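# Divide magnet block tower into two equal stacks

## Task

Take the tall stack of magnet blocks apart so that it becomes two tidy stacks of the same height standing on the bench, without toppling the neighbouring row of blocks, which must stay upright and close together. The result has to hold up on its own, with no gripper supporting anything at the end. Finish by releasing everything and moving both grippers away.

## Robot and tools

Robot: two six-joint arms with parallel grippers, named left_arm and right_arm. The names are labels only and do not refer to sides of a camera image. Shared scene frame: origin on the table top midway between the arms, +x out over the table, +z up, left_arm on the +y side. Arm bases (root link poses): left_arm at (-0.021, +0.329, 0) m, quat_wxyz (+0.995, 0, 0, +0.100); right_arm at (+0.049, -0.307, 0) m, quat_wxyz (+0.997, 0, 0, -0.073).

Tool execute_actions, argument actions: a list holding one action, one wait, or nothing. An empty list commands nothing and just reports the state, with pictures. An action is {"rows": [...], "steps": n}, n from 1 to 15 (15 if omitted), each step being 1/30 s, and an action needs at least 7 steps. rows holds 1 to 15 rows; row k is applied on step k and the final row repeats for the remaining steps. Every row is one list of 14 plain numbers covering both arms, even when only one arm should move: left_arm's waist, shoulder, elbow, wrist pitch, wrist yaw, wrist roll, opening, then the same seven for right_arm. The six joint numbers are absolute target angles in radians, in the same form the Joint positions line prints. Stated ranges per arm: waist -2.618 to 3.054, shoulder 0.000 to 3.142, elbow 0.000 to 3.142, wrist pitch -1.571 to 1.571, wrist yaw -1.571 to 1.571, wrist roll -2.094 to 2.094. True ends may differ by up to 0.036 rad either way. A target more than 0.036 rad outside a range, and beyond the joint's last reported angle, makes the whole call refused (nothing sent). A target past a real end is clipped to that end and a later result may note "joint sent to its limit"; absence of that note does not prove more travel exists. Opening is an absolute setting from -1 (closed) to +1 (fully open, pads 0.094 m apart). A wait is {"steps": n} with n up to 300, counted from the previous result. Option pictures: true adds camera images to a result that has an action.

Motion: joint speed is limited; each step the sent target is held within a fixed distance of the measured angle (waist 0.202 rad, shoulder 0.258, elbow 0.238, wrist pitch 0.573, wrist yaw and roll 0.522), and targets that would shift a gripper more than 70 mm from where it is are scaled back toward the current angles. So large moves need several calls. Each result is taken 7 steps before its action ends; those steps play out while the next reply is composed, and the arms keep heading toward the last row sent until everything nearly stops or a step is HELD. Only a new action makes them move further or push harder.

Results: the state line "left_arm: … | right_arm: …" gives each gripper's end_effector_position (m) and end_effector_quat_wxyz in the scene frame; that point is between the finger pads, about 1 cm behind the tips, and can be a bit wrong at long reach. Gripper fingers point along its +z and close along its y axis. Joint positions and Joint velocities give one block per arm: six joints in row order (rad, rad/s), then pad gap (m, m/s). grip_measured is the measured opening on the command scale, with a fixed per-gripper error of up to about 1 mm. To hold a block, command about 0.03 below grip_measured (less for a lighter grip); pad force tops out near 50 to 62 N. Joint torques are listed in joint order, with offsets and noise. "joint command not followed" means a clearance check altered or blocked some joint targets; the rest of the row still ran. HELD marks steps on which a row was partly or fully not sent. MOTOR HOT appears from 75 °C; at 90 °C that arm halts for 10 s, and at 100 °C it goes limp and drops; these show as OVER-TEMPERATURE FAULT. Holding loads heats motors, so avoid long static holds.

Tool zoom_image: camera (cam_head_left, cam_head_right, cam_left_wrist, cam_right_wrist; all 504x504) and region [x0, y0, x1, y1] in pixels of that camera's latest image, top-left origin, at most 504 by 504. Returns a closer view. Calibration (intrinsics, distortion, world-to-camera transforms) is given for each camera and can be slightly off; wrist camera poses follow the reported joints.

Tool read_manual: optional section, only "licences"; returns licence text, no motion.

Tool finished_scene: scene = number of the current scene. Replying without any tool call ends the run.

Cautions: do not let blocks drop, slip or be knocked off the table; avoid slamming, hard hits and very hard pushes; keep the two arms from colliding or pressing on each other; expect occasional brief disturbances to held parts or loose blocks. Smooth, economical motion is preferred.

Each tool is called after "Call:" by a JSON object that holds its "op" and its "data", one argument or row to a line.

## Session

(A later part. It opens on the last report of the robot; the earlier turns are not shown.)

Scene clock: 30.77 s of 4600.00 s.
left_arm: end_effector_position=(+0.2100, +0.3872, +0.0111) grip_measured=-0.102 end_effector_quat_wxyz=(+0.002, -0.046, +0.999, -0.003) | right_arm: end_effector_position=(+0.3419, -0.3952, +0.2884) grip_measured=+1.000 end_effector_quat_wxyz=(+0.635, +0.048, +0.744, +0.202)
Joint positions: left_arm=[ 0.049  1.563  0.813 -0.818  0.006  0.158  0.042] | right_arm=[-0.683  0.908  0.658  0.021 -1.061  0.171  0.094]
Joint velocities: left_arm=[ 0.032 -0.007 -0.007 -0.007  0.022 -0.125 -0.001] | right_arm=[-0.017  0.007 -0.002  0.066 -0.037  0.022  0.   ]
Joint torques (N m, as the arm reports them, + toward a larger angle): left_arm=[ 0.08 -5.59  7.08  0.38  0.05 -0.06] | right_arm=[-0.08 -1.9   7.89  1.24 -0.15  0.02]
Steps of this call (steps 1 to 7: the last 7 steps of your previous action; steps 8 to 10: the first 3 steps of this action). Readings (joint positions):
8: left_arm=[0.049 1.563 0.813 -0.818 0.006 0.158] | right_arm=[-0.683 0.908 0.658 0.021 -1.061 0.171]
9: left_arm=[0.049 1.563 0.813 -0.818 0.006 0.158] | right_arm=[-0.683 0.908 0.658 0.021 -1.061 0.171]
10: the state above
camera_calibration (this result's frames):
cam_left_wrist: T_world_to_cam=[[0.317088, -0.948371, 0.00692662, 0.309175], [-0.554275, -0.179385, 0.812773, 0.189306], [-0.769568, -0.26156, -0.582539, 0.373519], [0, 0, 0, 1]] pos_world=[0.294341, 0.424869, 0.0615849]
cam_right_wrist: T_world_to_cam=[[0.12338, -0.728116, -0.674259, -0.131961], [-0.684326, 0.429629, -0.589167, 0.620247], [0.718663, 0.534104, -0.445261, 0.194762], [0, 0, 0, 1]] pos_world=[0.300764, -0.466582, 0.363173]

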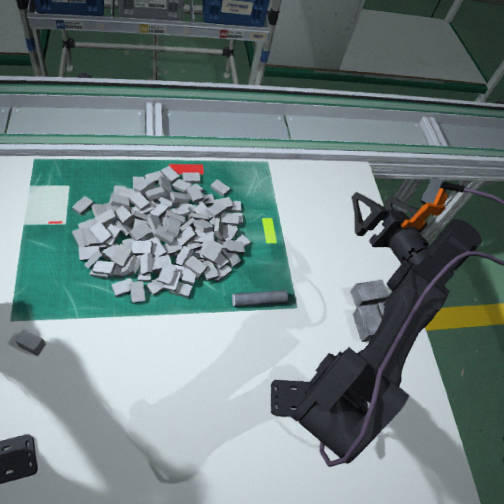

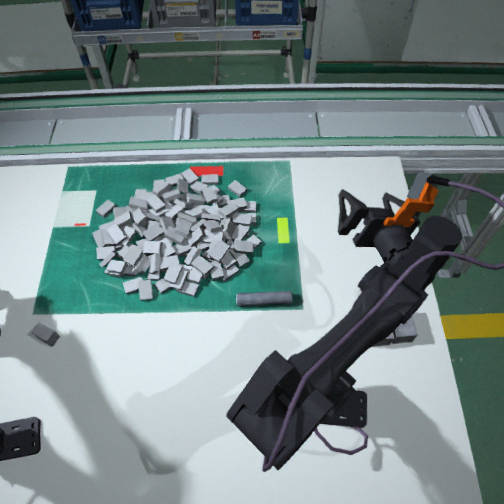

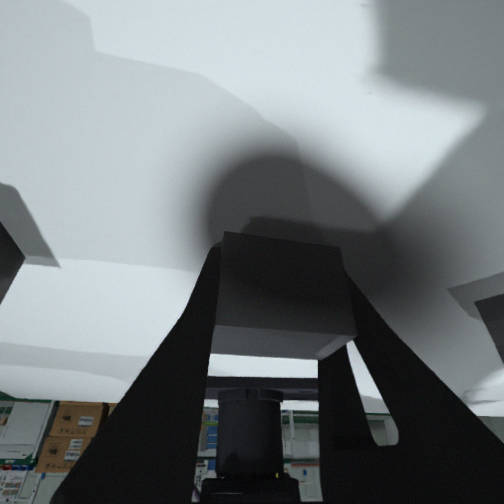

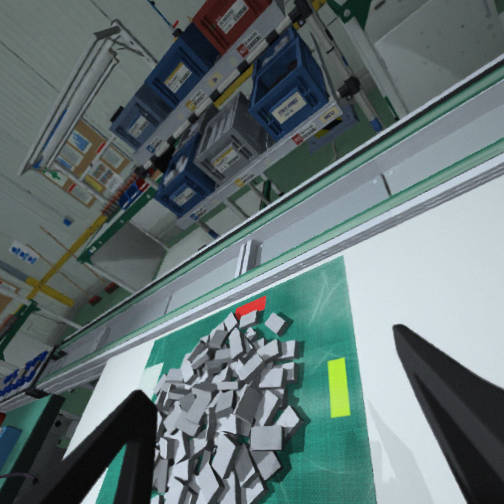

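Call:
{"op": "execute_actions", "data": {
  "actions": [
    {"rows":[[0.05,1.54,0.84,-0.84,0.005,0.155,0.36,-0.683,0.908,0.658,0.021,-1.061,0.171,1],[0.05,1.53,0.86,-0.865,0.005,0.155,0.36,-0.683,0.908,0.658,0.021,-1.061,0.171,1],[0.05,1.515,0.885,-0.895,0.005,0.155,0.36,-0.683,0.908,0.658,0.021,-1.061,0.171,1],[0.05,1.495,0.91,-0.93,0.005,0.155,0.36,-0.683,0.908,0.658,0.021,-1.061,0.171,1],[0.05,1.47,0.935,-0.96,0.005,0.155,0.36,-0.683,0.908,0.658,0.021,-1.061,0.171,1],[0.05,1.44,0.96,-0.985,0.005,0.155,0.36,-0.683,0.908,0.658,0.021,-1.061,0.171,1],[0.05,1.405,0.98,-1.0,0.005,0.155,0.38,-0.683,0.908,0.658,0.021,-1.061,0.171,1],[0.05,1.365,1.0,-1.0,0.005,0.155,0.42,-0.683,0.908,0.658,0.021,-1.061,0.171,1],[0.05,1.32,1.02,-1.0,0.005,0.155,0.5,-0.683,0.908,0.658,0.021,-1.061,0.171,1],[0.05,1.27,1.035,-1.0,0.005,0.155,0.6,-0.683,0.908,0.658,0.021,-1.061,0.171,1],[0.05,1.22,1.05,-1.0,0.005,0.155,0.7,-0.683,0.908,0.658,0.021,-1.061,0.171,1],[0.05,1.17,1.06,-1.0,0.005,0.155,0.8,-0.683,0.908,0.658,0.021,-1.061,0.171,1],[0.05,1.12,1.07,-1.0,0.005,0.155,0.9,-0.683,0.908,0.658,0.021,-1.061,0.171,1],[0.05,1.07,1.08,-1.0,0.005,0.155,1,-0.683,0.908,0.658,0.021,-1.061,0.171,1],[0.05,1.02,1.09,-1.0,0.005,0.155,1,-0.683,0.908,0.658,0.021,-1.061,0.171,1]],"steps":15}
  ]
}}

Call:
{"op": "execute_actions", "data": {
  "actions": [
    {"rows":[[0.05,0.97,1.097,-1.0,0.005,0.155,1,-0.683,0.908,0.658,0.021,-1.061,0.171,1],[0.05,0.925,1.103,-1.0,0.005,0.155,1,-0.683,0.908,0.658,0.021,-1.061,0.171,1],[0.05,0.885,1.107,-1.0,0.005,0.155,1,-0.683,0.908,0.658,0.021,-1.061,0.171,1],[0.05,0.85,1.11,-1.0,0.005,0.155,1,-0.683,0.908,0.658,0.021,-1.061,0.171,1],[0.05,0.822,1.11,-1.0,0.005,0.155,1,-0.683,0.908,0.658,0.021,-1.061,0.171,1],[0.05,0.80,1.11,-1.0,0.005,0.155,1,-0.683,0.908,0.658,0.021,-1.061,0.171,1],[0.05,0.787,1.11,-1.0,0.005,0.155,1,-0.683,0.908,0.658,0.021,-1.061,0.171,1],[0.05,0.78,1.11,-1.0,0.005,0.155,1,-0.683,0.908,0.658,0.021,-1.061,0.171,1]],"steps":8}
  ]
}}

Call:
{"op": "execute_actions", "data": {
  "actions": [
    {"steps":12}
  ],
  "pictures": true
}}

Scene clock: 32.07 s of 4600.00 s.
left_arm: end_effector_position=(+0.2267, +0.3915, +0.0594) grip_measured=+0.403 end_effector_quat_wxyz=(+0.046, -0.045, +0.998, +0.006) | right_arm: end_effector_position=(+0.3419, -0.3952, +0.2884) grip_measured=+1.000 end_effector_quat_wxyz=(+0.635, +0.048, +0.744, +0.202)
Joint positions: left_arm=[ 0.049  1.465  0.925 -0.939  0.006  0.158  0.066] | right_arm=[-0.683  0.908  0.658  0.021 -1.061  0.171  0.094]
Joint velocities: left_arm=[-0.017 -1.009  0.681 -0.344  0.037 -0.007  0.029] | right_arm=[ 0.002  0.002 -0.017 -0.007  0.051 -0.007  0.   ]
Joint torques (N m, as the arm reports them, + toward a larger angle): left_arm=[ 0.01 -7.49  9.7   0.56 -0.01 -0.02] | right_arm=[ 0.01 -1.94  7.86  1.24 -0.16  0.03]
Steps of this call (steps 1 to 7: the last 7 steps of your previous action; steps 8 to 15: the robot went on to your last target; steps 16 to 31: nothing new was sent; steps 32 to 39: the first 8 steps of this action). Readings (joint positions):
32: left_arm=[0.049 1.563 0.813 -0.820 0.006 0.158] | right_arm=[-0.683 0.908 0.658 0.021 -1.061 0.171]
33: left_arm=[0.049 1.562 0.816 -0.826 0.006 0.158] | right_arm=[-0.683 0.908 0.658 0.021 -1.061 0.171]
35: left_arm=[0.049 1.554 0.837 -0.862 0.006 0.158] | right_arm=[-0.683 0.908 0.658 0.021 -1.061 0.171]
39: the state above

Scene clock: 32.33 s of 4600.00 s.
left_arm: end_effector_position=(+0.2497, +0.3973, +0.2042) grip_measured=+1.000 end_effector_quat_wxyz=(+0.292, -0.043, +0.954, +0.057) | right_arm: end_effector_position=(+0.3419, -0.3952, +0.2884) grip_measured=+1.000 end_effector_quat_wxyz=(+0.635, +0.048, +0.744, +0.202)
Joint positions: left_arm=[ 0.049  1.07   1.064 -0.961  0.006  0.158  0.094] | right_arm=[-0.683  0.908  0.658  0.021 -1.061  0.171  0.094]
Joint velocities: left_arm=[ 0.007 -1.477  0.271 -0.051 -0.037 -0.022  0.   ] | right_arm=[0.022 0.012 0.007 0.037 0.022 0.007 0.   ]
Joint torques (N m, as the arm reports them, + toward a larger angle): left_arm=[ 0.1  -2.62  9.3   1.25  0.   -0.03] | right_arm=[-0.02 -1.94  7.87  1.23 -0.14  0.03]
Steps of this call (steps 1 to 7: the last 7 steps of your previous action; step 8: the first step of this action). Readings (joint positions):
8: the state above

Scene clock: 32.73 s of 4600.00 s.
left_arm: end_effector_position=(+0.2121, +0.3878, +0.2830) grip_measured=+1.000 end_effector_quat_wxyz=(+0.426, -0.040, +0.900, +0.085) | right_arm: end_effector_position=(+0.3419, -0.3952, +0.2884) grip_measured=+1.000 end_effector_quat_wxyz=(+0.635, +0.048, +0.744, +0.202)
Joint positions: left_arm=[ 0.049  0.779  1.097 -0.989  0.006  0.158  0.094] | right_arm=[-0.683  0.908  0.658  0.021 -1.061  0.171  0.094]
Joint velocities: left_arm=[ 0.007 -0.002 -0.017 -0.198 -0.022 -0.037  0.   ] | right_arm=[-0.022 -0.002 -0.012 -0.007  0.007  0.051  0.   ]
Joint torques (N m, as the arm reports them, + toward a larger angle): left_arm=[ 0.06  0.67  8.34  2.1  -0.01 -0.03] | right_arm=[-0.02 -1.94  7.88  1.23 -0.14  0.02]
Kept back: nothing.
Steps of this call (steps 1 to 7: the last 7 steps of your previous action; steps 8 to 12: the robot went on to your last target). Readings (joint positions):
1: left_arm=[0.049 1.019 1.073 -0.962 0.006 0.158] | right_arm=[-0.683 0.908 0.658 0.021 -1.061 0.171]
2: left_arm=[0.049 0.970 1.080 -0.964 0.006 0.158] | right_arm=[-0.683 0.908 0.658 0.021 -1.061 0.171]
4: left_arm=[0.049 0.883 1.091 -0.967 0.006 0.158] | right_arm=[-0.683 0.908 0.658 0.021 -1.061 0.171]
8: left_arm=[0.049 0.785 1.097 -0.976 0.006 0.158] | right_arm=[-0.683 0.908 0.658 0.021 -1.061 0.171]
12: the state above
camera_calibration (this result's frames):
cam_left_wrist: T_world_to_cam=[[0.285049, -0.956515, 0.0618504, 0.301541], [-0.957912, -0.281992, 0.0537195, 0.309732], [-0.0339422, -0.0745599, -0.996639, 0.422361], [0, 0, 0, 1]] pos_world=[0.225078, 0.407262, 0.385652]
cam_right_wrist: T_world_to_cam=[[0.12338, -0.728116, -0.674259, -0.131961], [-0.684326, 0.429629, -0.589167, 0.620247], [0.718663, 0.534104, -0.445261, 0.194762], [0, 0, 0, 1]] pos_world=[0.300764, -0.466582, 0.363173]

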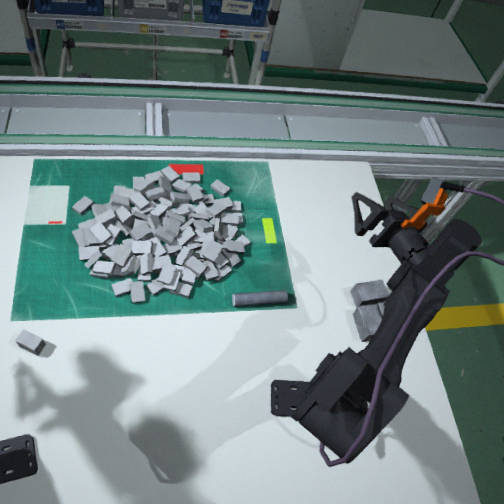

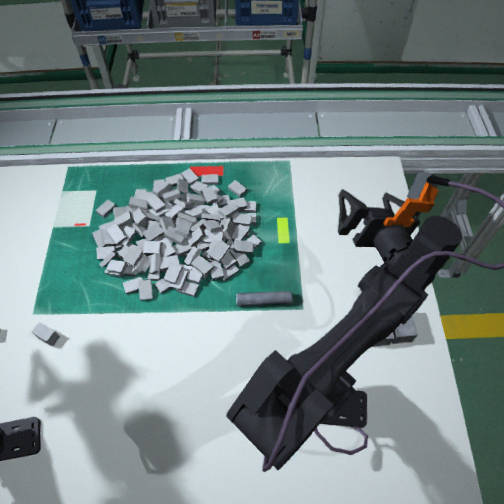

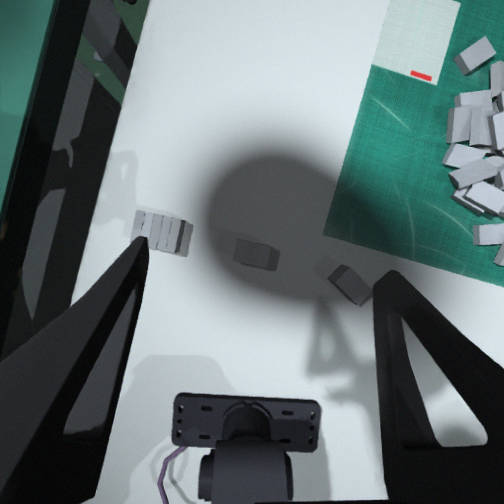

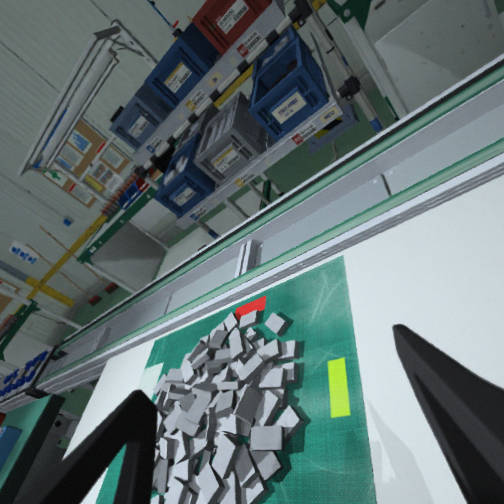

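Call:
{"op": "zoom_image", "data": {
  "camera": "cam_left_wrist",
  "region": [110, 180, 400, 330]
}}

Call:
{"op": "zoom_image", "data": {
  "camera": "cam_head_right",
  "region": [0, 300, 100, 370]
}}

Region (110, 180, 400, 330) of cam_left_wrist's 504x504 image, scaled by 1.738, with more detail than that image has; it fills the top 261 rows of this view, and the rest is white.

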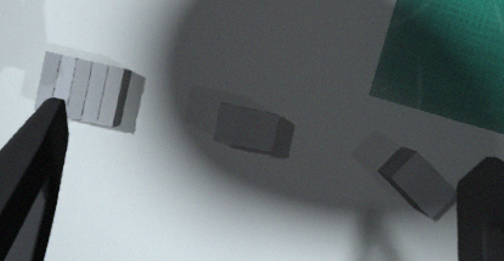

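Region (0, 300, 100, 370) of cam_head_right's 504x504 image, scaled by 5.040, with more detail than that image has; it fills the top 353 rows of this view, and the rest is white.

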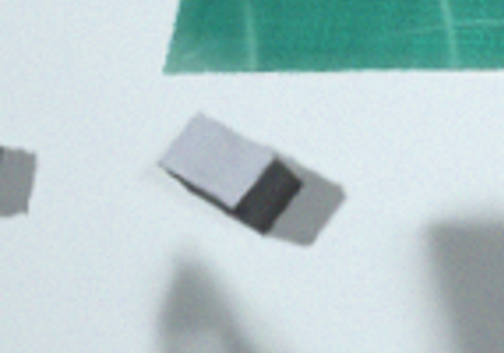

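Call:
{"op": "zoom_image", "data": {
  "camera": "cam_left_wrist",
  "region": [215, 220, 385, 320]
}}

Call:
{"op": "execute_actions", "data": {
  "actions": []
}}

Region (215, 220, 385, 320) of cam_left_wrist's 504x504 image, scaled by 2.965, with more detail than that image has; it fills the top 296 rows of this view, and the rest is white.

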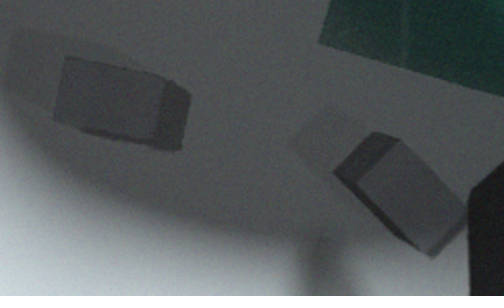

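Scene clock: 33.10 s of 4600.00 s.
left_arm: end_effector_position=(+0.2110, +0.3875, +0.2817) grip_measured=+1.000 end_effector_quat_wxyz=(+0.423, -0.040, +0.901, +0.085) | right_arm: end_effector_position=(+0.3419, -0.3952, +0.2884) grip_measured=+1.000 end_effector_quat_wxyz=(+0.635, +0.048, +0.744, +0.202)
Joint positions: left_arm=[ 0.049  0.779  1.097 -0.996  0.006  0.158  0.094] | right_arm=[-0.683  0.908  0.658  0.021 -1.061  0.171  0.094]
Joint velocities: left_arm=[ 0.002 -0.007 -0.012 -0.081  0.037 -0.022  0.   ] | right_arm=[-0.002  0.002 -0.007 -0.037  0.037  0.022  0.   ]
Joint torques (N m, as the arm reports them, + toward a larger angle): left_arm=[ 0.1   0.61  8.31  2.04 -0.01 -0.02] | right_arm=[-0.03 -1.99  7.86  1.23 -0.16  0.01]
Kept back: nothing.
Steps of this call (steps 1 to 11: the robot went on to your last target). Readings (joint positions):
1: left_arm=[0.049 0.779 1.097 -0.991 0.006 0.158] | right_arm=[-0.683 0.908 0.658 0.021 -1.061 0.171]
2: left_arm=[0.049 0.779 1.097 -0.992 0.006 0.158] | right_arm=[-0.683 0.908 0.658 0.021 -1.061 0.171]
4: left_arm=[0.049 0.779 1.097 -0.994 0.006 0.158] | right_arm=[-0.683 0.908 0.658 0.021 -1.061 0.171]
8: left_arm=[0.049 0.779 1.097 -0.996 0.006 0.158] | right_arm=[-0.683 0.908 0.658 0.021 -1.061 0.171]
11: the state above
camera_calibration (this result's frames):
cam_left_wrist: T_world_to_cam=[[0.28546, -0.956411, 0.0615701, 0.301619], [-0.957531, -0.281895, 0.0605701, 0.306691], [-0.0405735, -0.0762456, -0.996263, 0.422926], [0, 0, 0, 1]] pos_world=[0.224725, 0.407172, 0.384199]
cam_right_wrist: T_world_to_cam=[[0.12338, -0.728116, -0.674259, -0.131961], [-0.684326, 0.429629, -0.589167, 0.620247], [0.718663, 0.534104, -0.445261, 0.194762], [0, 0, 0, 1]] pos_world=[0.300764, -0.466582, 0.363173]

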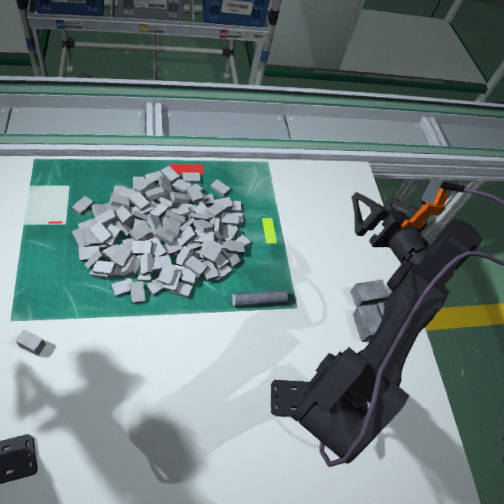

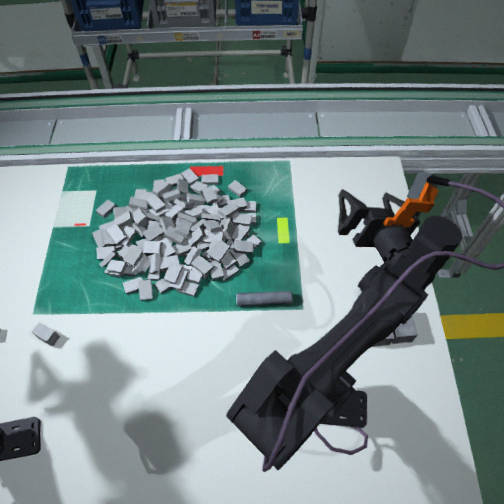

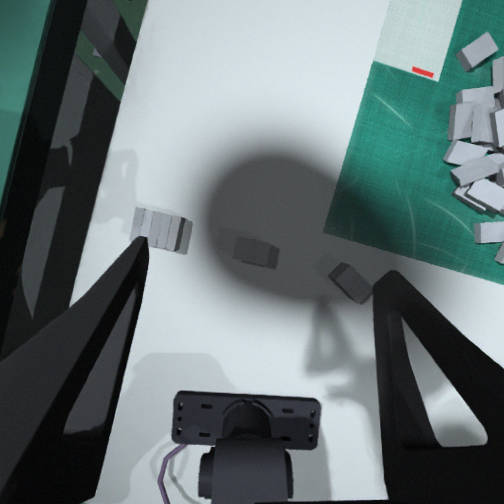

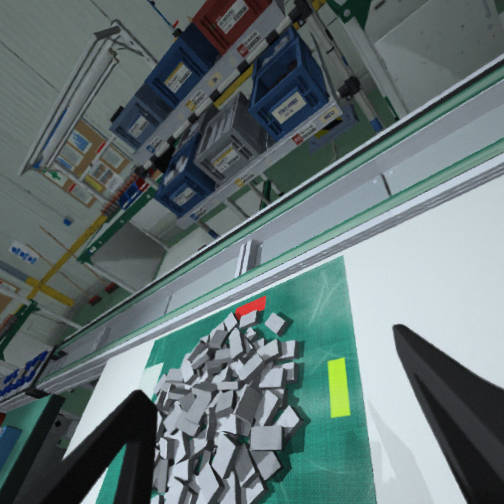

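Call:
{"op": "finished_scene", "data": {
  "scene": 2
}}

The scene is finished: the task was done.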